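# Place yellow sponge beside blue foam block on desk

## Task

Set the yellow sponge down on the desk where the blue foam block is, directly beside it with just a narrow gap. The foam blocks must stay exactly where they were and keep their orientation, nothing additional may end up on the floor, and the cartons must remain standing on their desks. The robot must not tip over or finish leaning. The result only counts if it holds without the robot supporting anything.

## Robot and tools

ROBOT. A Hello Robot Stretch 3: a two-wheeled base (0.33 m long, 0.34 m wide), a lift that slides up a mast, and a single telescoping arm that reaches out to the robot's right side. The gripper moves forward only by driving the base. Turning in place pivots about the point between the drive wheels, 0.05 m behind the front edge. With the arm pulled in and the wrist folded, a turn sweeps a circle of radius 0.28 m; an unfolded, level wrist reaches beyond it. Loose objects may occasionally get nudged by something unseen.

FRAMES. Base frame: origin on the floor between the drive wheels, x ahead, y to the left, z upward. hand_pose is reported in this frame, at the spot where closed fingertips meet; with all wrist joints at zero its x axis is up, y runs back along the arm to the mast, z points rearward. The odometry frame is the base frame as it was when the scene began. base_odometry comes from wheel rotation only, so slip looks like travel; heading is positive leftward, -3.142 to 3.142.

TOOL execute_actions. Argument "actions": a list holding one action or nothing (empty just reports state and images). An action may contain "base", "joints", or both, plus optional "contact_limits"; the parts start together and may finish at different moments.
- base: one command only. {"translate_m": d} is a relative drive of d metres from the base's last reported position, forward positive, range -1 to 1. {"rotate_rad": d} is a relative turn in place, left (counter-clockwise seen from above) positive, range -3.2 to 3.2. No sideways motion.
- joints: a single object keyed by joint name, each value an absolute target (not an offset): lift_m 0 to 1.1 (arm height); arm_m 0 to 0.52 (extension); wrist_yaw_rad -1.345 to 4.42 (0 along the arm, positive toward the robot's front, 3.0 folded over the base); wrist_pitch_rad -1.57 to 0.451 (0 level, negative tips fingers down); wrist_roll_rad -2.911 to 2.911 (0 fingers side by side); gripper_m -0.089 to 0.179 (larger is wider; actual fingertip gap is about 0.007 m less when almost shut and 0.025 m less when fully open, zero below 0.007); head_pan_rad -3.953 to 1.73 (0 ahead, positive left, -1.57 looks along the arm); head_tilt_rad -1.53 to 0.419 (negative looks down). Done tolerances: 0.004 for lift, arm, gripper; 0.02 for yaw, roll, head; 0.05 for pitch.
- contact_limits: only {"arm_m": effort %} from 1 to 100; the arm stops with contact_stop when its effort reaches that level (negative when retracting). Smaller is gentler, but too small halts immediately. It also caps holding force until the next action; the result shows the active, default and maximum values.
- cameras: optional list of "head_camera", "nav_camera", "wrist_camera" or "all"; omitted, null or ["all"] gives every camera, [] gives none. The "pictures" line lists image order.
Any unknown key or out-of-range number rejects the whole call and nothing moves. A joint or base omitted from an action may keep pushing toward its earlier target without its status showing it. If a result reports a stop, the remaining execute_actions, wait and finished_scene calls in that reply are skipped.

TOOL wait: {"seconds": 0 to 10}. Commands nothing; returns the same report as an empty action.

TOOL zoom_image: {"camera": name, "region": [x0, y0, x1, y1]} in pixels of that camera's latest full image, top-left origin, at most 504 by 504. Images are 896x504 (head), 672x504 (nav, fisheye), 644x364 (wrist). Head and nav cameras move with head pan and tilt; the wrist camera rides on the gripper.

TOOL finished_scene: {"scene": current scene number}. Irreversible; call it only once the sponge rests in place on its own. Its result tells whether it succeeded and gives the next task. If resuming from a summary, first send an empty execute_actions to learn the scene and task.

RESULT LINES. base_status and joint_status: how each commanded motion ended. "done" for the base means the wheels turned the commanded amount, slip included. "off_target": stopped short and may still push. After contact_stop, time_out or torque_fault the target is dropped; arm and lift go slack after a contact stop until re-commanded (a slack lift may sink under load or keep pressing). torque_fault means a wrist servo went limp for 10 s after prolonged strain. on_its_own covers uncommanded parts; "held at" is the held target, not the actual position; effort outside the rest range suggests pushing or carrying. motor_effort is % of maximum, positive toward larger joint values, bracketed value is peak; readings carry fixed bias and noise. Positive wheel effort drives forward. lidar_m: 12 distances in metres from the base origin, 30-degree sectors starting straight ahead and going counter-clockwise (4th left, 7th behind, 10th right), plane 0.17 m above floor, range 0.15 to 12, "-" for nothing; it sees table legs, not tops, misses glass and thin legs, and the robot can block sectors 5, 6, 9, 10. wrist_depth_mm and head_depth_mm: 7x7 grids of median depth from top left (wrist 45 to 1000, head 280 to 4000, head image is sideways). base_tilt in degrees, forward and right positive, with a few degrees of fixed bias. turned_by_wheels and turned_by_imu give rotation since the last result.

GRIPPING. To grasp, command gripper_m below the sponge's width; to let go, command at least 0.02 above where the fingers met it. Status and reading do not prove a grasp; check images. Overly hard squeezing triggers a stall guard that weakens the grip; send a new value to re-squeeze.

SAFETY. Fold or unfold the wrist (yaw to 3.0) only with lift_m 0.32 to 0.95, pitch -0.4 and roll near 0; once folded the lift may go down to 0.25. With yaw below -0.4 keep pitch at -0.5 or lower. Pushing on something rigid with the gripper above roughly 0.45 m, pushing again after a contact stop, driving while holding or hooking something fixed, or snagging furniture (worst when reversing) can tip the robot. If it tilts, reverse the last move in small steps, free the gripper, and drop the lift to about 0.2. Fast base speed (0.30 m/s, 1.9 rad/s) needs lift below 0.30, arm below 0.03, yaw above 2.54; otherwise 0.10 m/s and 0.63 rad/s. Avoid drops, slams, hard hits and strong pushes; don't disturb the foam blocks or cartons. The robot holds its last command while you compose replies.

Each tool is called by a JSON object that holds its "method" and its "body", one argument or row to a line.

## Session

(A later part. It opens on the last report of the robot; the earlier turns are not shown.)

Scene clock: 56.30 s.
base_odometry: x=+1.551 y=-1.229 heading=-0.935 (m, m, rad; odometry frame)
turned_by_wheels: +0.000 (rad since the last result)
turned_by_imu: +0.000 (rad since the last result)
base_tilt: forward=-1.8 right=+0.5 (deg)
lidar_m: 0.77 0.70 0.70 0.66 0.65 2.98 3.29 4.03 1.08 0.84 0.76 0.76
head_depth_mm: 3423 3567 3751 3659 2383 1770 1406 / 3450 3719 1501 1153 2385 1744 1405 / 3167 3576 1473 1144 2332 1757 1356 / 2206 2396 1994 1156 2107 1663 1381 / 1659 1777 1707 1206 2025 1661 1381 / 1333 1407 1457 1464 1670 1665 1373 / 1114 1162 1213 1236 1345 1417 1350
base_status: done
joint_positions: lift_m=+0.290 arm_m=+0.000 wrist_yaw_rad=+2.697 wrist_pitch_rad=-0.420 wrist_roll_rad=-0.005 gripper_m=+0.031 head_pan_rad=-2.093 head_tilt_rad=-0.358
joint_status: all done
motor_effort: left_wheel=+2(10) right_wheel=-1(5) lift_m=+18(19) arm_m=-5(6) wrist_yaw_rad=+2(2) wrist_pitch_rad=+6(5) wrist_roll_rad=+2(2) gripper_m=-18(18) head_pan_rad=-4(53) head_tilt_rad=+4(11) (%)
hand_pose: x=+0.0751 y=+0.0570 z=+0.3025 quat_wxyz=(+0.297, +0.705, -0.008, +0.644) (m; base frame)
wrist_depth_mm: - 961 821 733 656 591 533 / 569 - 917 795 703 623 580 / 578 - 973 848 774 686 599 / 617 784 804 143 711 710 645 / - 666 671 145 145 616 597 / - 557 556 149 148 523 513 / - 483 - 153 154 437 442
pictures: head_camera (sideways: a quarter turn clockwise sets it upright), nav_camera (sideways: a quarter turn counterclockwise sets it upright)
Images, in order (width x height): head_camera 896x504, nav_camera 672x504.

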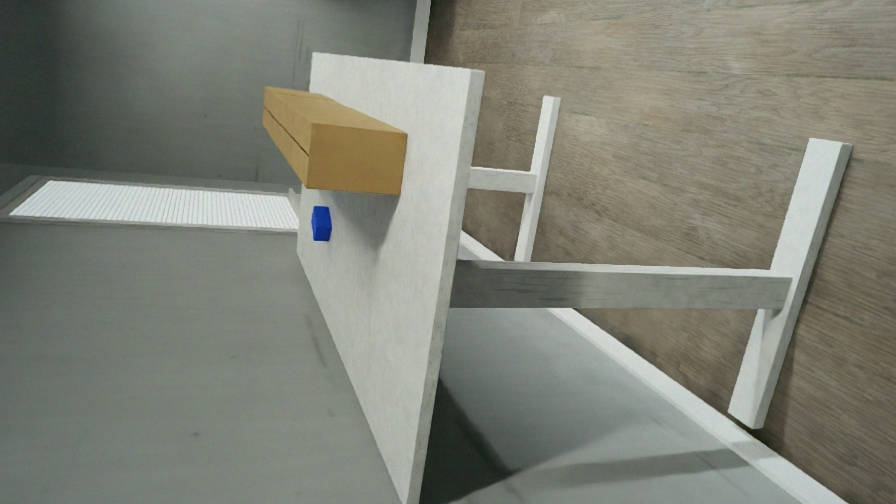

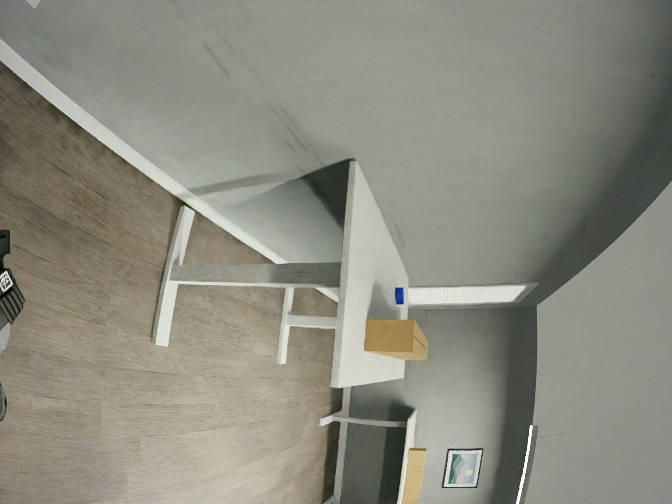

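{"method": "execute_actions", "body": {
  "actions": [
    {"base":{"translate_m":-0.55},"joints":{"head_pan_rad":-3.14,"head_tilt_rad":-0.5}}
  ],
  "cameras": []
}}

{"method": "execute_actions", "body": {
  "actions": [
    {"base":{"rotate_rad":0.77}}
  ],
  "cameras": ["head_camera","nav_camera"]
}}

Scene clock: 63.90 s.
base_odometry: x=+1.224 y=-0.787 heading=-0.935 (m, m, rad; odometry frame)
turned_by_wheels: +0.000 (rad since the last result)
turned_by_imu: +0.000 (rad since the last result)
base_tilt: forward=-1.8 right=+0.5 (deg)
lidar_m: 1.24 1.12 0.71 0.91 1.62 2.63 3.17 3.19 1.95 0.91 1.11 1.12
head_depth_mm: 2413 2555 2825 2537 1981 1558 1280 / 2709 2921 2979 2666 1964 1539 1276 / 2824 3086 3311 2635 1943 1544 1271 / 3308 3618 3771 2623 1942 1524 1268 / 3707 - - 2608 1901 1516 1263 / 3552 3815 - 2557 1903 1496 1257 / 3257 3522 3636 2556 1892 1494 1250
base_status: done
joint_positions: lift_m=+0.290 arm_m=+0.000 wrist_yaw_rad=+2.697 wrist_pitch_rad=-0.420 wrist_roll_rad=-0.005 gripper_m=+0.031 head_pan_rad=-3.133 head_tilt_rad=-0.495
joint_status: all done
motor_effort: left_wheel=+2(4) right_wheel=-1(5) lift_m=+18(19) arm_m=-6(6) wrist_yaw_rad=+2(2) wrist_pitch_rad=+6(5) wrist_roll_rad=+3(3) gripper_m=-17(18) head_pan_rad=-3(54) head_tilt_rad=-2(17) (%)
hand_pose: x=+0.0751 y=+0.0570 z=+0.3025 quat_wxyz=(+0.297, +0.705, -0.008, +0.644) (m; base frame)
wrist_depth_mm: - - - - - 930 850 / - - - - - - 912 / - - - 981 - 985 920 / 889 850 831 143 723 752 752 / - 671 655 145 146 612 609 / - 556 564 148 148 522 506 / - 489 - 152 154 438 439
pictures: none
No camera images: the call's "cameras" was empty. Leave "cameras" out to get every camera's image.

Scene clock: 65.83 s.
base_odometry: x=+1.224 y=-0.787 heading=-0.165 (m, m, rad; odometry frame)
turned_by_wheels: +0.770 (rad since the last result)
turned_by_imu: +0.763 (rad since the last result)
base_tilt: forward=-1.7 right=+0.4 (deg)
lidar_m: 0.75 0.71 0.91 2.62 2.81 3.50 3.19 0.91 0.93 1.11 1.18 1.14
head_depth_mm: 3036 3247 3577 2691 1998 1555 1279 / 3057 3215 3595 2690 1978 1545 1272 / 3070 3260 3624 2664 1944 1543 1273 / 3109 3347 3631 2615 1914 1526 1267 / 3109 3370 3593 2624 1917 1508 1258 / 3132 3267 3444 2574 1916 1506 1251 / 2906 1337 1147 2238 1904 1504 1254
base_status: done
joint_positions: lift_m=+0.290 arm_m=+0.000 wrist_yaw_rad=+2.697 wrist_pitch_rad=-0.420 wrist_roll_rad=-0.005 gripper_m=+0.031 head_pan_rad=-3.133 head_tilt_rad=-0.495
joint_status: not commanded
motor_effort: left_wheel=-2(9) right_wheel=+1(6) lift_m=+19(19) arm_m=-6(6) wrist_yaw_rad=+2(2) wrist_pitch_rad=+6(5) wrist_roll_rad=+2(3) gripper_m=-17(16) head_pan_rad=-5(4) head_tilt_rad=-3(2) (%)
hand_pose: x=+0.0751 y=+0.0570 z=+0.3025 quat_wxyz=(+0.297, +0.705, -0.008, +0.644) (m; base frame)
wrist_depth_mm: - - - - - - 960 / - - - - - - 999 / - - - - - 978 608 / 916 837 812 143 712 772 628 / - 683 688 145 146 583 595 / - 552 554 148 149 522 512 / - 485 - 152 153 440 439
pictures: head_camera (sideways: a quarter turn clockwise sets it upright), nav_camera (sideways: a quarter turn counterclockwise sets it upright)
Images, in order (width x height): head_camera 896x504, nav_camera 672x504.

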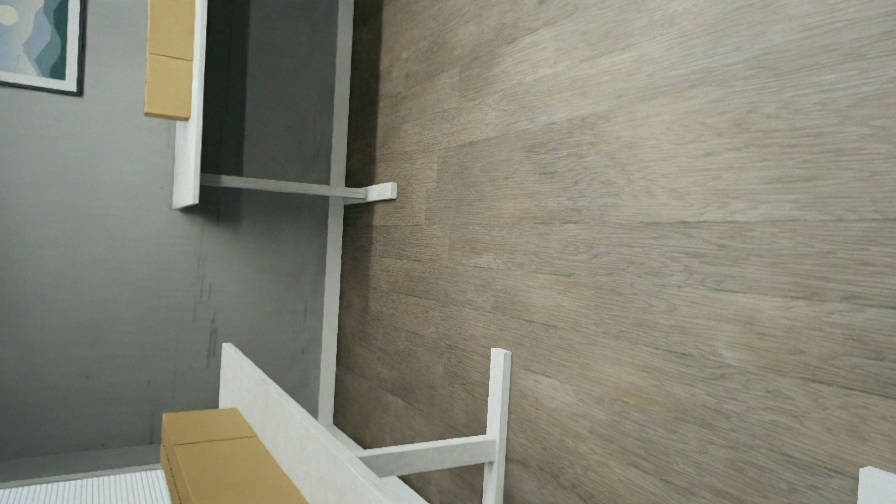

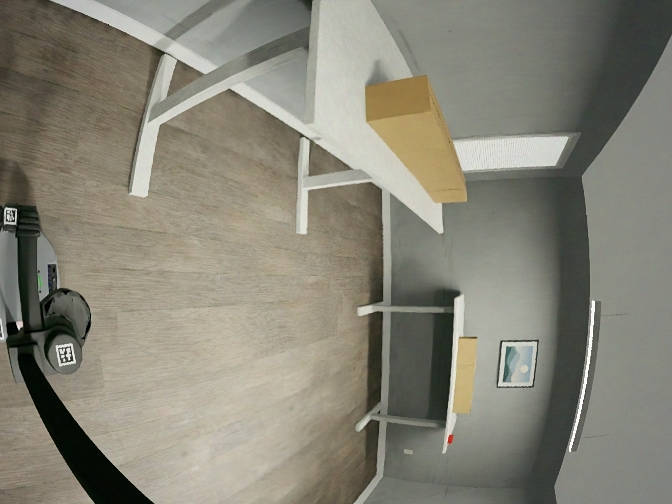

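{"method": "execute_actions", "body": {
  "actions": [
    {"base":{"translate_m":-1.0}}
  ],
  "cameras": []
}}

{"method": "execute_actions", "body": {
  "actions": [
    {"base":{"translate_m":-1.0},"joints":{"head_pan_rad":-2.2,"head_tilt_rad":-0.6}}
  ],
  "cameras": ["head_camera","nav_camera"]
}}

Scene clock: 72.03 s.
base_odometry: x=+0.238 y=-0.623 heading=-0.165 (m, m, rad; odometry frame)
turned_by_wheels: +0.000 (rad since the last result)
turned_by_imu: +0.000 (rad since the last result)
base_tilt: forward=-1.7 right=+0.5 (deg)
lidar_m: 1.70 1.86 2.75 2.45 2.82 2.68 2.20 1.03 1.06 1.04 0.70 1.60
head_depth_mm: 2190 1976 2653 2737 1988 1554 1284 / 2215 2323 2652 2633 1952 1558 1279 / 2208 2372 2627 2534 1943 1539 1267 / 2220 2428 2689 2605 1918 1535 1257 / 2235 2435 2663 2603 1897 1519 1263 / 2242 2457 2654 2557 1897 1515 1243 / 2231 2445 2505 809 1884 1497 1254
base_status: done
joint_positions: lift_m=+0.290 arm_m=+0.000 wrist_yaw_rad=+2.697 wrist_pitch_rad=-0.420 wrist_roll_rad=-0.005 gripper_m=+0.031 head_pan_rad=-3.133 head_tilt_rad=-0.495
joint_status: not commanded
motor_effort: left_wheel=-2(10) right_wheel=+1(4) lift_m=+18(19) arm_m=-5(5) wrist_yaw_rad=+2(4) wrist_pitch_rad=+5(6) wrist_roll_rad=+3(2) gripper_m=-17(17) head_pan_rad=-4(4) head_tilt_rad=-2(3) (%)
hand_pose: x=+0.0751 y=+0.0570 z=+0.3025 quat_wxyz=(+0.297, +0.705, -0.008, +0.644) (m; base frame)
wrist_depth_mm: - - - - - - - / - - - - - - - / - - - - - - 988 / 895 863 824 143 712 757 739 / - 676 683 146 146 627 606 / - 558 551 148 148 519 514 / - 489 - 153 153 434 436
pictures: none
No camera images: the call's "cameras" was empty. Leave "cameras" out to get every camera's image.

Scene clock: 76.97 s.
base_odometry: x=-0.749 y=-0.458 heading=-0.165 (m, m, rad; odometry frame)
turned_by_wheels: +0.000 (rad since the last result)
turned_by_imu: +0.000 (rad since the last result)
base_tilt: forward=-1.8 right=+0.5 (deg)
lidar_m: 2.69 3.11 2.53 2.47 2.16 1.24 1.63 1.28 0.98 0.52 1.02 1.45
head_depth_mm: 1224 1405 1665 1981 1776 1462 1222 / 1122 1284 1492 1775 1755 1448 1213 / 1035 1163 1328 1589 1717 1438 1203 / 969 1082 1213 1419 1626 1416 1204 / 905 1006 1119 1291 1509 1412 1192 / 849 940 1046 1189 1366 1407 1186 / 810 887 982 1099 1255 1359 1185
base_status: done
joint_positions: lift_m=+0.290 arm_m=+0.000 wrist_yaw_rad=+2.697 wrist_pitch_rad=-0.420 wrist_roll_rad=-0.005 gripper_m=+0.031 head_pan_rad=-2.207 head_tilt_rad=-0.593
joint_status: all done
motor_effort: left_wheel=-2(10) right_wheel=+1(5) lift_m=+19(18) arm_m=-5(5) wrist_yaw_rad=+4(2) wrist_pitch_rad=+6(5) wrist_roll_rad=+3(3) gripper_m=-17(17) head_pan_rad=+4(56) head_tilt_rad=-3(13) (%)
hand_pose: x=+0.0751 y=+0.0570 z=+0.3025 quat_wxyz=(+0.297, +0.705, -0.008, +0.644) (m; base frame)
wrist_depth_mm: - - - - - - - / - - - - - - - / - - - - - 969 937 / 891 848 818 143 717 767 753 / - 673 665 145 145 625 597 / - 554 551 149 148 521 511 / - 485 - 152 154 441 440
pictures: head_camera (sideways: a quarter turn clockwise sets it upright), nav_camera (sideways: a quarter turn counterclockwise sets it upright)
Images, in order (width x height): head_camera 896x504, nav_camera 672x504.

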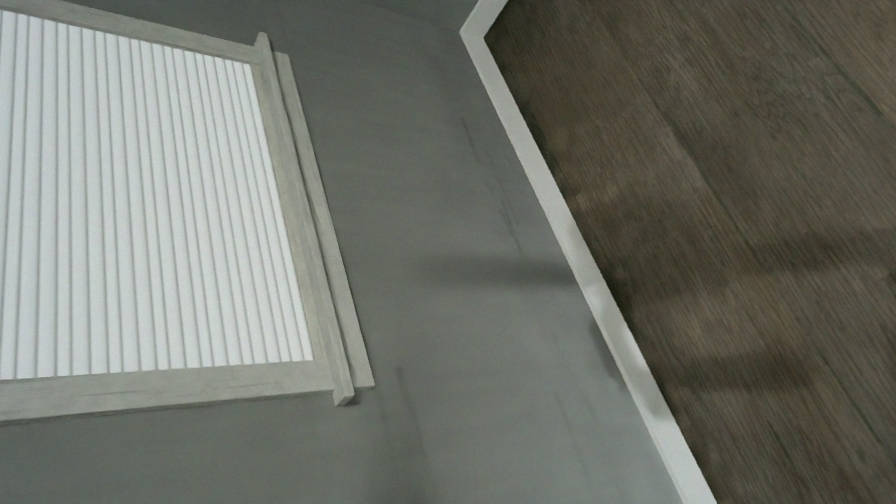

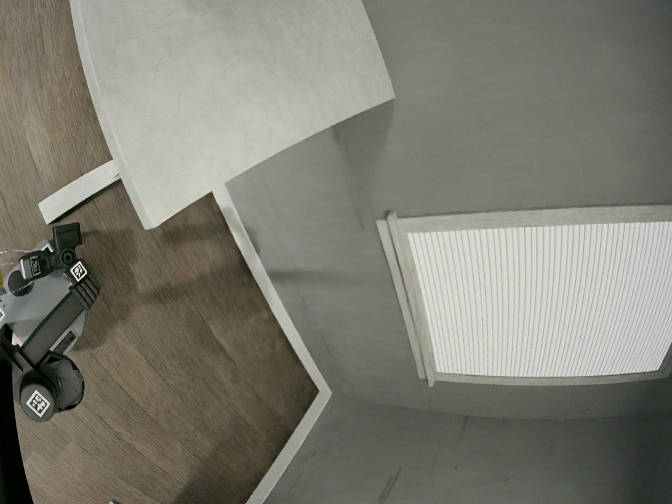

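{"method": "execute_actions", "body": {
  "actions": [
    {"base":{"translate_m":-0.33},"joints":{"head_pan_rad":-1.3,"head_tilt_rad":-0.8}}
  ],
  "cameras": ["head_camera","nav_camera"]
}}

Scene clock: 80.67 s.
base_odometry: x=-1.074 y=-0.404 heading=-0.165 (m, m, rad; odometry frame)
turned_by_wheels: +0.000 (rad since the last result)
turned_by_imu: +0.000 (rad since the last result)
base_tilt: forward=-1.7 right=+0.6 (deg)
lidar_m: 3.02 3.41 2.65 2.48 1.72 0.94 1.30 1.24 0.96 0.94 0.65 1.45
head_depth_mm: 758 854 989 1173 1411 1296 1141 / 784 888 1026 1230 1438 1291 1130 / 805 918 1072 1281 1459 1282 1130 / 829 955 1115 1358 1483 1276 1146 / 860 881 1167 1423 1473 1268 1123 / 884 746 1231 1506 1401 1252 1109 / 905 733 599 871 1374 1224 1098
base_status: done
joint_positions: lift_m=+0.290 arm_m=+0.000 wrist_yaw_rad=+2.697 wrist_pitch_rad=-0.420 wrist_roll_rad=-0.005 gripper_m=+0.031 head_pan_rad=-1.307 head_tilt_rad=-0.790
joint_status: all done
motor_effort: left_wheel=-2(11) right_wheel=+2(3) lift_m=+18(19) arm_m=-6(5) wrist_yaw_rad=+2(3) wrist_pitch_rad=+6(6) wrist_roll_rad=+2(3) gripper_m=-18(17) head_pan_rad=+4(54) head_tilt_rad=-4(19) (%)
hand_pose: x=+0.0751 y=+0.0570 z=+0.3025 quat_wxyz=(+0.297, +0.705, -0.008, +0.644) (m; base frame)
wrist_depth_mm: - - - - - - - / - - - - - - - / - - - - - 998 936 / 883 860 834 143 703 754 733 / - 682 679 146 146 615 596 / - 557 559 149 149 519 513 / - 481 - 152 153 436 441
pictures: head_camera (sideways: a quarter turn clockwise sets it upright), nav_camera (sideways: a quarter turn counterclockwise sets it upright)
Images, in order (width x height): head_camera 896x504, nav_camera 672x504.

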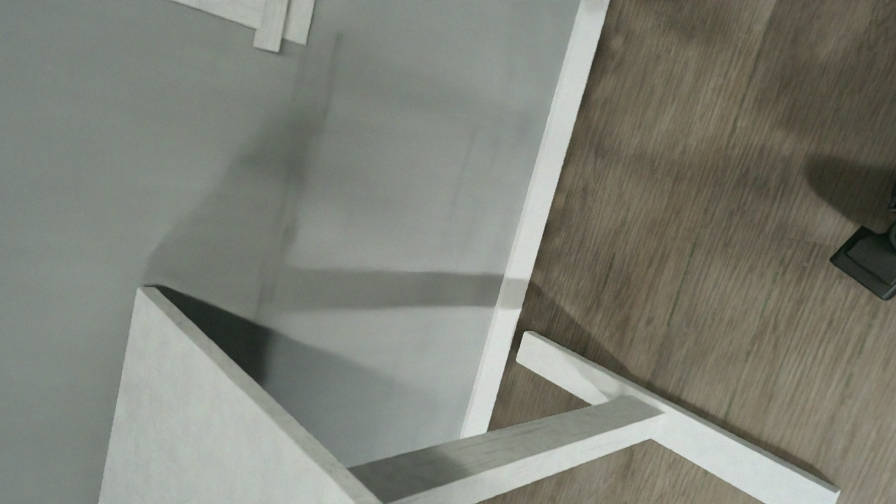

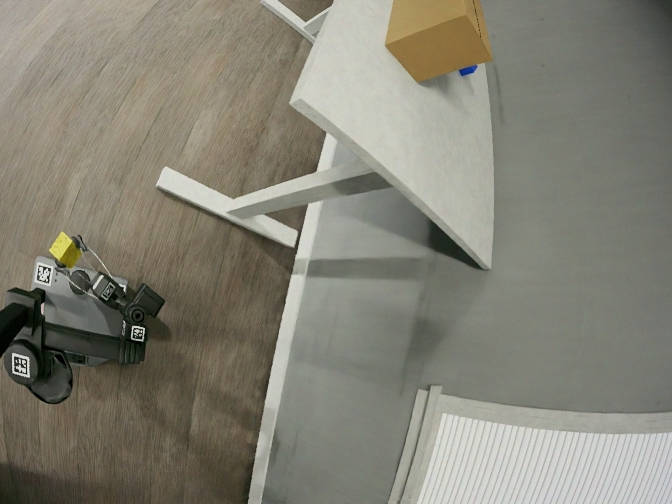

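{"method": "execute_actions", "body": {
  "actions": [
    {"base":{"translate_m":0.1},"joints":{"lift_m":0.94,"head_pan_rad":-1.57,"head_tilt_rad":-0.7}}
  ],
  "cameras": []
}}

{"method": "execute_actions", "body": {
  "actions": [
    {"base":{"rotate_rad":1.55},"joints":{"lift_m":1.097,"wrist_yaw_rad":1.7}}
  ],
  "cameras": ["head_camera","nav_camera"]
}}

Scene clock: 89.13 s.
base_odometry: x=-0.975 y=-0.421 heading=-0.165 (m, m, rad; odometry frame)
turned_by_wheels: +0.000 (rad since the last result)
turned_by_imu: -0.001 (rad since the last result)
base_tilt: forward=-1.8 right=+0.6 (deg)
lidar_m: 2.93 2.82 2.61 2.48 1.85 1.03 1.40 1.25 0.97 0.95 0.60 1.46
head_depth_mm: 769 873 972 1164 - - 1166 / 778 865 997 1156 - 1265 1164 / 784 887 1020 1210 - - 1156 / 790 890 1027 1217 - - - / 794 899 1033 1218 - 1264 - / 794 871 1039 1229 1417 1278 1153 / 798 856 692 1244 1437 1126 1113
base_status: done
joint_positions: lift_m=+0.940 arm_m=+0.000 wrist_yaw_rad=+2.697 wrist_pitch_rad=-0.420 wrist_roll_rad=-0.005 gripper_m=+0.031 head_pan_rad=-1.563 head_tilt_rad=-0.705
joint_status: all done
motor_effort: left_wheel=-2(6) right_wheel=+2(7) lift_m=+30(32) arm_m=-5(5) wrist_yaw_rad=+2(2) wrist_pitch_rad=+6(6) wrist_roll_rad=+3(3) gripper_m=-17(16) head_pan_rad=-4(31) head_tilt_rad=+3(12) (%)
hand_pose: x=+0.0751 y=+0.0570 z=+0.9519 quat_wxyz=(+0.297, +0.705, -0.008, +0.644) (m; base frame)
wrist_depth_mm: - - - - - - - / - - - - - - - / - - - - - - - / - - - 144 - - - / - - - 145 145 - - / - - - 149 148 - - / - - - 152 153 - -
pictures: none
No camera images: the call's "cameras" was empty. Leave "cameras" out to get every camera's image.

Scene clock: 92.53 s.
base_odometry: x=-0.975 y=-0.421 heading=+1.385 (m, m, rad; odometry frame)
turned_by_wheels: +1.550 (rad since the last result)
turned_by_imu: +1.540 (rad since the last result)
base_tilt: forward=-1.7 right=+0.6 (deg)
lidar_m: 2.48 1.87 1.03 1.40 1.27 0.97 0.95 0.60 1.44 2.93 3.33 2.60
head_depth_mm: - - - 492 460 1318 1169 / - - - - 1601 1347 1162 / - - - - 1584 1340 1156 / - - - - 1586 1333 1145 / 2753 3119 2644 - - 1294 1139 / 2753 3195 2541 - - 1284 1143 / 2360 3144 2543 - - 1282 1139
base_status: done
joint_positions: lift_m=+1.097 arm_m=+0.000 wrist_yaw_rad=+1.703 wrist_pitch_rad=-0.420 wrist_roll_rad=-0.005 gripper_m=+0.031 head_pan_rad=-1.563 head_tilt_rad=-0.705
joint_status: all done
motor_effort: left_wheel=-3(7) right_wheel=+1(4) lift_m=+30(30) arm_m=-6(6) wrist_yaw_rad=-2(4) wrist_pitch_rad=+6(5) wrist_roll_rad=+3(3) gripper_m=-17(16) head_pan_rad=-4(4) head_tilt_rad=+2(2) (%)
hand_pose: x=+0.2008 y=-0.1159 z=+1.1089 quat_wxyz=(+0.568, +0.616, -0.343, +0.425) (m; base frame)
wrist_depth_mm: - - - - - - - / 897 - - - - - - / 830 - - - - - - / - - - 144 - - - / - - - 145 146 - - / - - - 149 148 - - / - - - 153 154 - -
pictures: head_camera (sideways: a quarter turn clockwise sets it upright), nav_camera (sideways: a quarter turn counterclockwise sets it upright)
Images, in order (width x height): head_camera 896x504, nav_camera 672x504.

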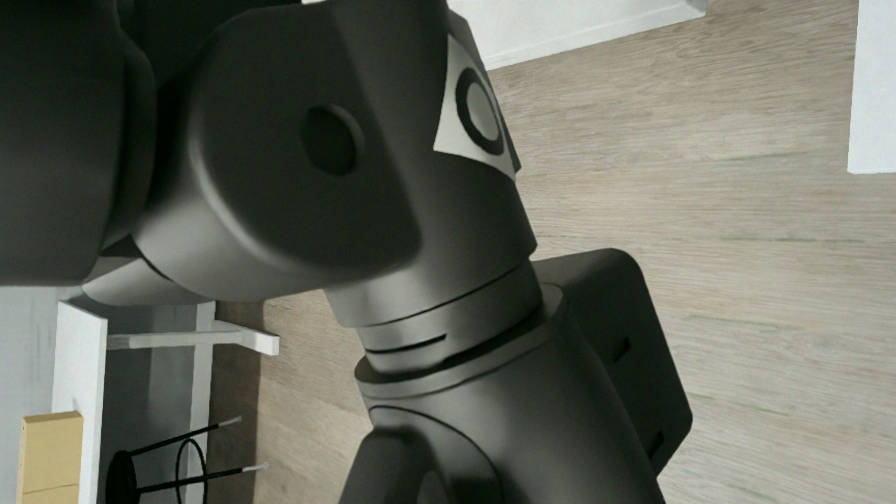

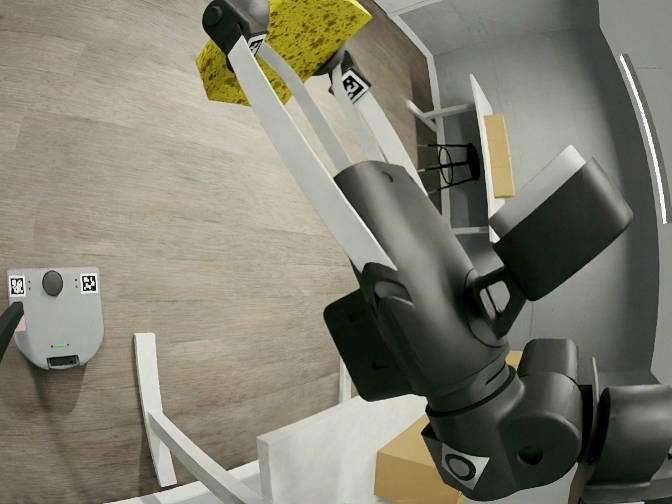

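{"method": "execute_actions", "body": {
  "actions": [
    {"base":{"translate_m":-0.58},"joints":{"wrist_yaw_rad":0,"wrist_pitch_rad":-0.9,"head_tilt_rad":-0.5}}
  ]
}}

Scene clock: 99.93 s.
base_odometry: x=-1.083 y=-0.991 heading=+1.385 (m, m, rad; odometry frame)
turned_by_wheels: +0.000 (rad since the last result)
turned_by_imu: +0.000 (rad since the last result)
base_tilt: forward=-1.7 right=+0.7 (deg)
lidar_m: 3.04 1.40 1.47 1.16 0.49 0.38 0.37 0.39 0.56 0.30 3.02 3.14
head_depth_mm: - - - - - 390 341 / - - - - - - 332 / - - - - - - 326 / - - - - - - 325 / 2806 2989 994 667 525 381 335 / 2824 1078 711 650 504 402 334 / 2781 3024 533 507 501 399 332
base_status: done
joint_positions: lift_m=+1.097 arm_m=+0.000 wrist_yaw_rad=+0.003 wrist_pitch_rad=-0.908 wrist_roll_rad=-0.005 gripper_m=+0.031 head_pan_rad=-1.563 head_tilt_rad=-0.508
joint_status: all done
motor_effort: left_wheel=-2(9) right_wheel=+2(2) lift_m=+31(31) arm_m=-5(5) wrist_yaw_rad=-3(3) wrist_pitch_rad=+2(5) wrist_roll_rad=+3(2) gripper_m=-18(17) head_pan_rad=-4(4) head_tilt_rad=+3(17) (%)
hand_pose: x=-0.0211 y=-0.2841 z=+1.0186 quat_wxyz=(+0.638, +0.312, -0.633, -0.309) (m; base frame)
wrist_depth_mm: 240 290 375 364 361 345 339 / 284 303 333 322 317 310 304 / 314 310 300 297 289 279 277 / 286 278 275 143 253 258 254 / 261 255 252 145 145 239 234 / 239 234 233 149 148 222 215 / 222 218 213 153 154 204 203
pictures: head_camera (sideways: a quarter turn clockwise sets it upright), nav_camera (sideways: a quarter turn counterclockwise sets it upright), wrist_camera
Images, in order (width x height): head_camera 896x504, nav_camera 672x504, wrist_camera 644x364.

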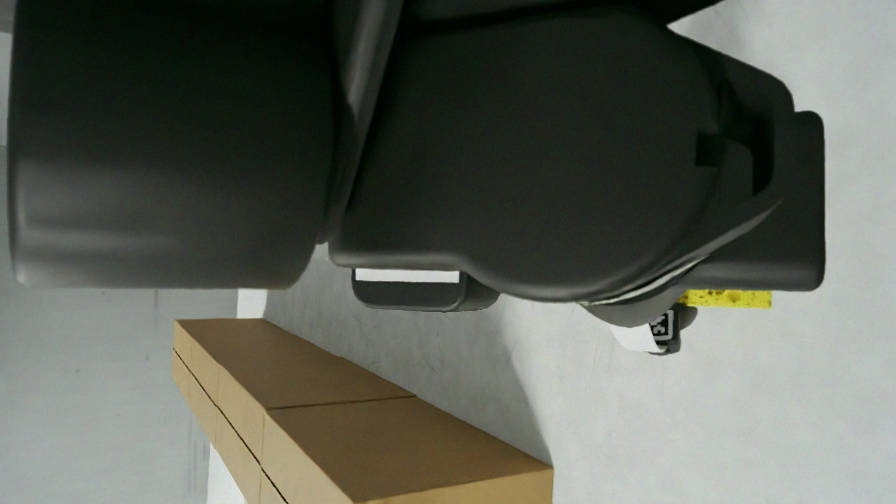

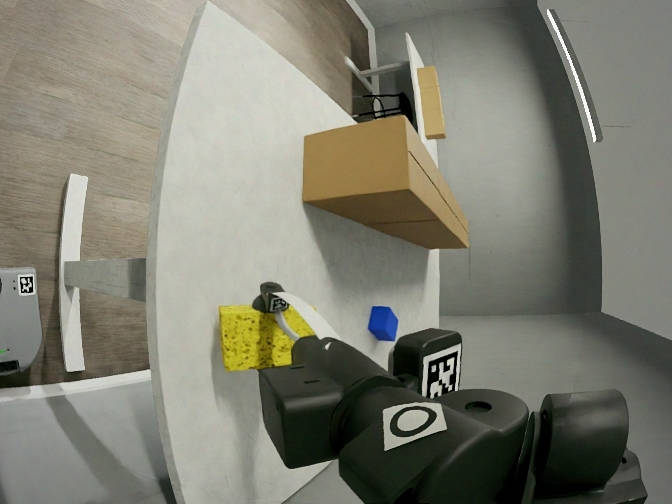

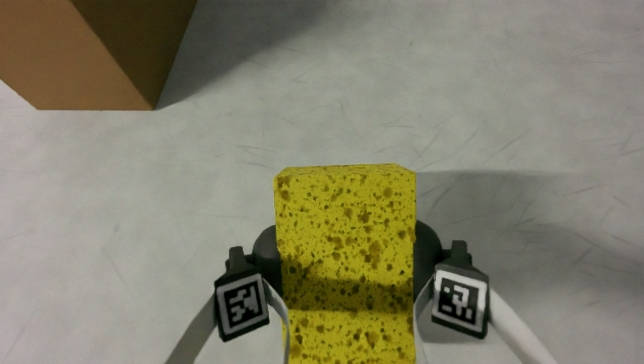

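{"method": "execute_actions", "body": {
  "actions": [
    {"base":{"rotate_rad":-0.1},"joints":{"arm_m":0.4,"wrist_pitch_rad":-1.0}}
  ]
}}

Scene clock: 106.77 s.
base_odometry: x=-1.083 y=-0.991 heading=+1.285 (m, m, rad; odometry frame)
turned_by_wheels: -0.100 (rad since the last result)
turned_by_imu: -0.100 (rad since the last result)
base_tilt: forward=-1.9 right=+0.6 (deg)
lidar_m: 3.04 2.12 1.40 1.44 0.54 0.38 0.37 0.38 0.50 0.30 0.31 3.54
head_depth_mm: - 841 840 710 522 413 342 / 1141 1137 1020 704 518 410 340 / 1602 1593 1090 700 515 408 338 / 2726 - 688 653 509 405 337 / 2784 2991 1050 678 507 403 335 / 2742 2892 970 679 505 402 334 / 2759 1035 682 634 500 399 333
base_status: done
joint_positions: lift_m=+1.097 arm_m=+0.400 wrist_yaw_rad=+0.002 wrist_pitch_rad=-1.006 wrist_roll_rad=-0.004 gripper_m=+0.031 head_pan_rad=-1.563 head_tilt_rad=-0.507
joint_status: all done
motor_effort: left_wheel=+3(7) right_wheel=-2(4) lift_m=+31(31) arm_m=+6(6) wrist_yaw_rad=-2(3) wrist_pitch_rad=+2(1) wrist_roll_rad=+2(3) gripper_m=-16(18) head_pan_rad=-4(4) head_tilt_rad=+3(4) (%)
hand_pose: x=-0.0214 y=-0.6613 z=+1.0060 quat_wxyz=(+0.621, +0.342, -0.618, -0.340) (m; base frame)
wrist_depth_mm: 278 323 317 307 301 294 288 / 271 294 289 230 266 272 266 / 270 273 266 212 253 252 249 / 253 251 249 144 234 236 232 / 239 237 233 145 146 220 218 / 224 221 221 149 148 208 205 / 211 208 202 153 154 195 193
pictures: head_camera (sideways: a quarter turn clockwise sets it upright), nav_camera (sideways: a quarter turn counterclockwise sets it upright), wrist_camera
Images, in order (width x height): head_camera 896x504, nav_camera 672x504, wrist_camera 644x364.

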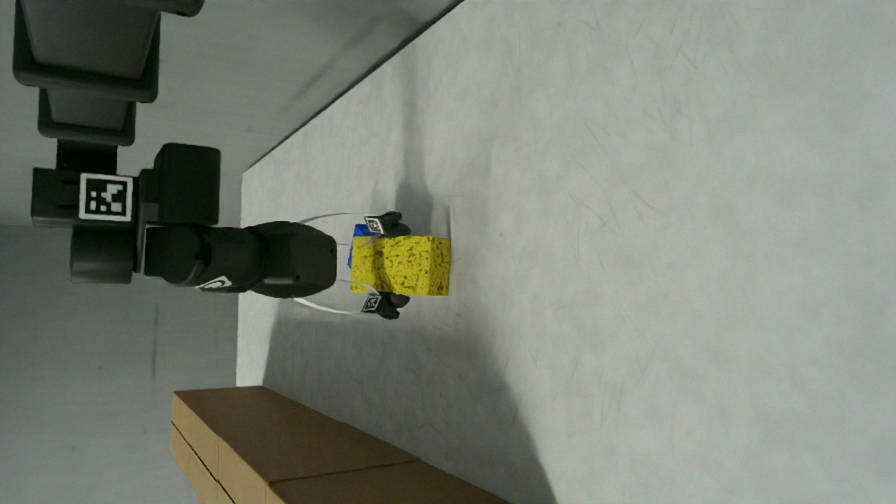

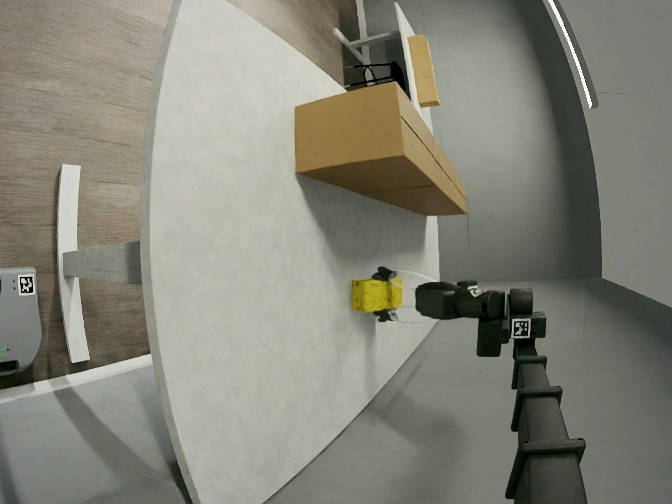

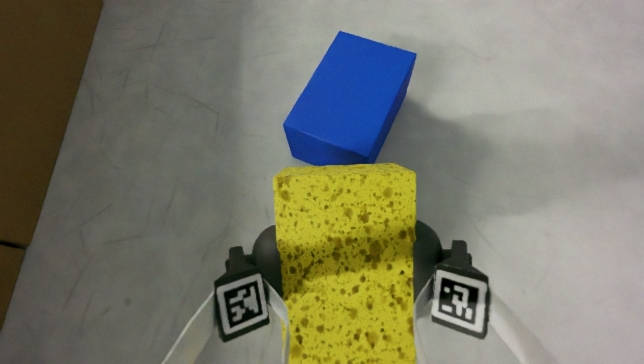

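{"method": "zoom_image", "body": {
  "camera": "head_camera",
  "region": [280, 150, 560, 380]
}}

Region (280, 150, 560, 380) of head_camera's 896x504 image, scaled by 1.800, with more detail than that image has; it fills the top 414 rows of this view, and the rest is white.

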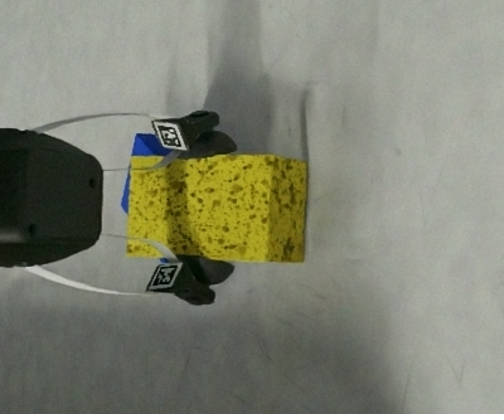

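{"method": "execute_actions", "body": {
  "actions": [
    {"base":{"translate_m":0.02},"joints":{"arm_m":0.5,"wrist_pitch_rad":-1.45,"wrist_yaw_rad":-0.43}}
  ],
  "cameras": ["head_camera","wrist_camera"]
}}

Scene clock: 112.23 s.
base_odometry: x=-1.077 y=-0.971 heading=+1.285 (m, m, rad; odometry frame)
turned_by_wheels: +0.000 (rad since the last result)
turned_by_imu: -0.001 (rad since the last result)
base_tilt: forward=-1.8 right=+0.4 (deg)
lidar_m: 3.06 2.13 1.38 1.44 0.57 0.41 0.39 0.40 0.53 0.30 3.00 3.53
head_depth_mm: - 935 886 710 522 413 342 / - 1207 1058 704 519 410 340 / 1883 1687 1082 698 515 408 338 / 2721 - 962 643 512 405 337 / 2827 3000 1047 655 507 403 335 / 2772 1270 935 678 505 402 334 / 2732 1044 616 611 501 400 332
base_status: done
joint_positions: lift_m=+1.097 arm_m=+0.500 wrist_yaw_rad=-0.427 wrist_pitch_rad=-1.452 wrist_roll_rad=-0.004 gripper_m=+0.031 head_pan_rad=-1.563 head_tilt_rad=-0.507
joint_status: all done
motor_effort: left_wheel=+2(6) right_wheel=-1(3) lift_m=+27(31) arm_m=+7(8) wrist_yaw_rad=-3(3) wrist_pitch_rad=+0(10) wrist_roll_rad=+2(2) gripper_m=-17(17) head_pan_rad=-4(4) head_tilt_rad=+3(3) (%)
hand_pose: x=-0.0242 y=-0.6502 z=+0.9783 quat_wxyz=(+0.418, +0.348, -0.615, -0.571) (m; base frame)
wrist_depth_mm: 195 194 146 144 186 184 181 / 197 194 150 152 188 185 182 / 198 197 192 190 187 186 183 / 197 198 194 147 188 187 185 / 200 199 196 147 146 188 187 / 201 200 197 148 147 189 186 / 203 199 197 149 148 191 188
pictures: head_camera (sideways: a quarter turn clockwise sets it upright), wrist_camera
Images, in order (width x height): head_camera 896x504, wrist_camera 644x364.

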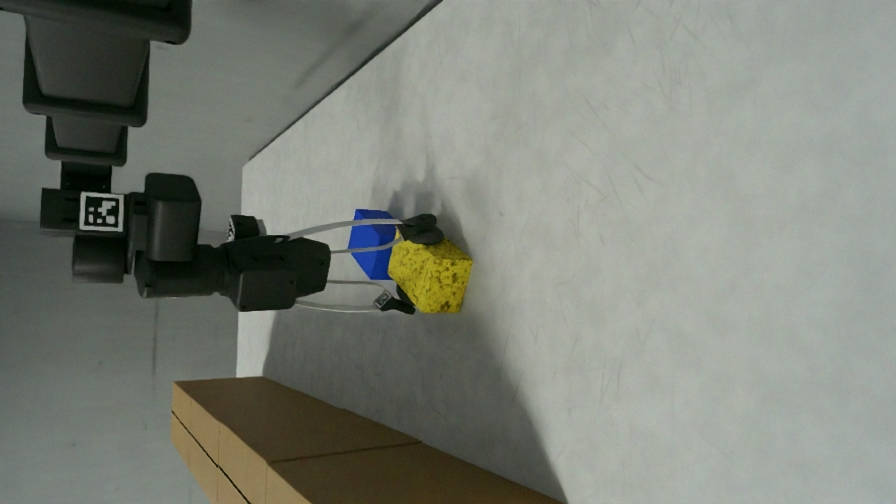

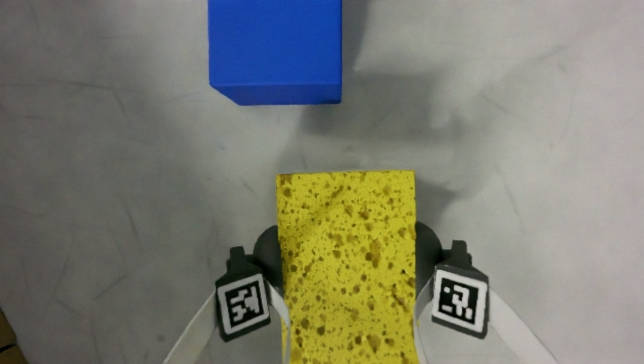

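{"method": "execute_actions", "body": {
  "actions": [
    {"joints":{"arm_m":0.52,"wrist_pitch_rad":-1.40}}
  ],
  "cameras": ["wrist_camera"]
}}

Scene clock: 113.73 s.
base_odometry: x=-1.077 y=-0.971 heading=+1.285 (m, m, rad; odometry frame)
turned_by_wheels: +0.000 (rad since the last result)
turned_by_imu: +0.000 (rad since the last result)
base_tilt: forward=-1.7 right=+0.6 (deg)
lidar_m: 3.01 2.12 1.38 1.44 0.57 0.41 0.39 0.40 0.53 0.30 3.01 3.52
head_depth_mm: - 915 883 712 522 413 342 / 1296 1208 1052 706 518 410 341 / 1870 1696 1085 697 515 409 338 / 2728 - 990 661 510 405 337 / 2772 3013 1049 679 508 403 335 / 2756 1279 936 679 504 402 334 / 2738 1040 614 613 501 398 333
base_status: not commanded
joint_positions: lift_m=+1.097 arm_m=+0.519 wrist_yaw_rad=-0.427 wrist_pitch_rad=-1.411 wrist_roll_rad=-0.004 gripper_m=+0.031 head_pan_rad=-1.563 head_tilt_rad=-0.507
joint_status: all done
motor_effort: left_wheel=+1(1) right_wheel=+0(2) lift_m=+26(27) arm_m=+7(7) wrist_yaw_rad=-3(2) wrist_pitch_rad=+3(3) wrist_roll_rad=+2(2) gripper_m=-17(18) head_pan_rad=-4(4) head_tilt_rad=+3(4) (%)
hand_pose: x=-0.0286 y=-0.6794 z=+0.9788 quat_wxyz=(+0.430, +0.335, -0.622, -0.562) (m; base frame)
wrist_depth_mm: 203 200 197 149 191 189 186 / 202 201 197 149 191 190 187 / 202 200 196 148 190 189 187 / 201 199 196 149 191 189 187 / 201 199 196 148 147 189 187 / 201 199 196 148 147 189 186 / 201 199 196 148 147 189 186
pictures: wrist_camera
Images, in order (width x height): wrist_camera 644x364.

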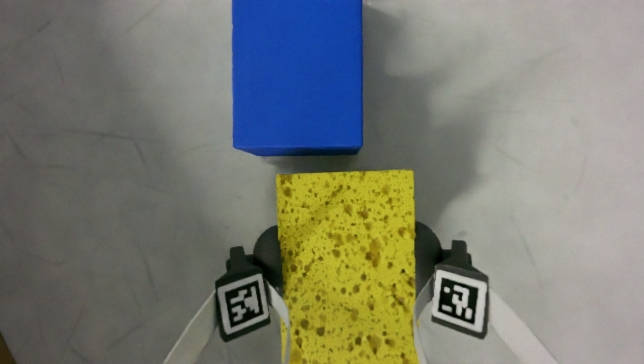

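{"method": "execute_actions", "body": {
  "actions": [
    {"joints":{"gripper_m":0.12}}
  ],
  "cameras": ["head_camera","wrist_camera"]
}}

Scene clock: 115.67 s.
base_odometry: x=-1.077 y=-0.971 heading=+1.285 (m, m, rad; odometry frame)
turned_by_wheels: +0.000 (rad since the last result)
turned_by_imu: +0.000 (rad since the last result)
base_tilt: forward=-1.8 right=+0.6 (deg)
lidar_m: 3.04 2.12 1.38 1.44 0.57 0.41 0.39 0.40 0.53 0.30 3.01 3.52
head_depth_mm: - 913 887 710 522 413 342 / 1301 1205 1050 704 517 410 340 / 1877 1687 1085 694 516 408 339 / 2744 - 957 666 512 405 337 / 2797 2993 1052 672 507 404 336 / 2749 1270 938 679 505 401 334 / 2776 1043 615 614 502 400 333
base_status: not commanded
joint_positions: lift_m=+1.097 arm_m=+0.519 wrist_yaw_rad=-0.427 wrist_pitch_rad=-1.404 wrist_roll_rad=-0.004 gripper_m=+0.120 head_pan_rad=-1.563 head_tilt_rad=-0.507
joint_status: all done
motor_effort: left_wheel=+2(2) right_wheel=-1(1) lift_m=+26(26) arm_m=+6(7) wrist_yaw_rad=-3(2) wrist_pitch_rad=+1(3) wrist_roll_rad=+2(2) gripper_m=+0(99) head_pan_rad=-4(4) head_tilt_rad=+3(3) (%)
hand_pose: x=-0.0294 y=-0.6811 z=+0.9789 quat_wxyz=(+0.432, +0.333, -0.623, -0.560) (m; base frame)
wrist_depth_mm: 203 201 197 150 193 190 188 / 202 200 196 149 192 189 188 / 201 200 198 150 192 190 187 / 202 199 197 150 190 188 188 / 202 198 196 148 148 189 186 / 202 198 195 148 148 - 186 / 200 199 196 147 147 189 185
pictures: head_camera (sideways: a quarter turn clockwise sets it upright), wrist_camera
Images, in order (width x height): head_camera 896x504, wrist_camera 644x364.

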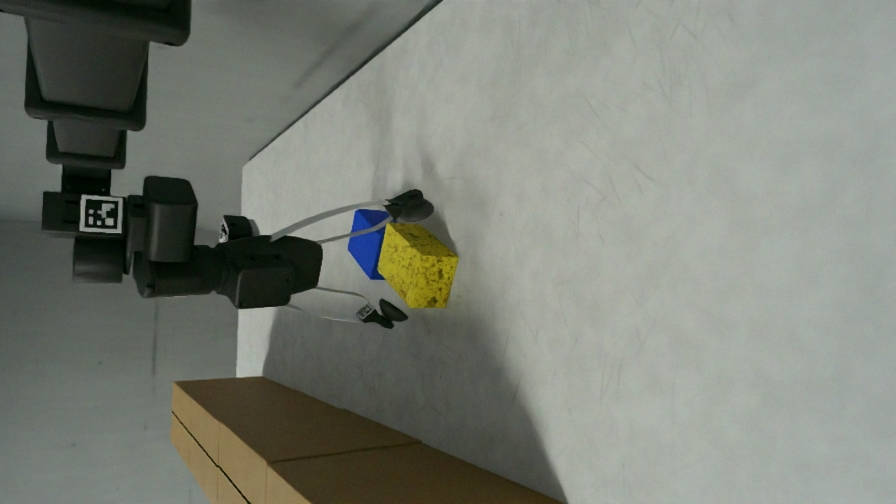

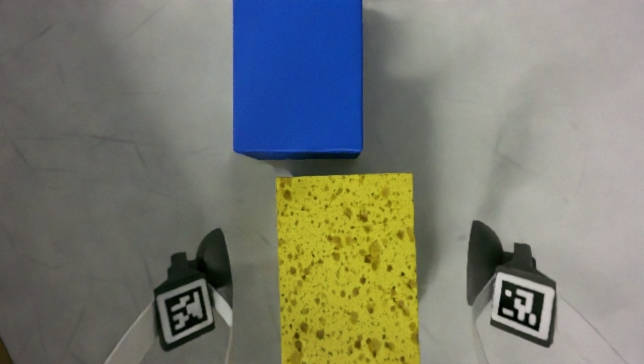

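Released, with the fingers clear of both objects.

{"method": "finished_scene", "body": {
  "scene": 2
}}

The scene is finished: the task was done.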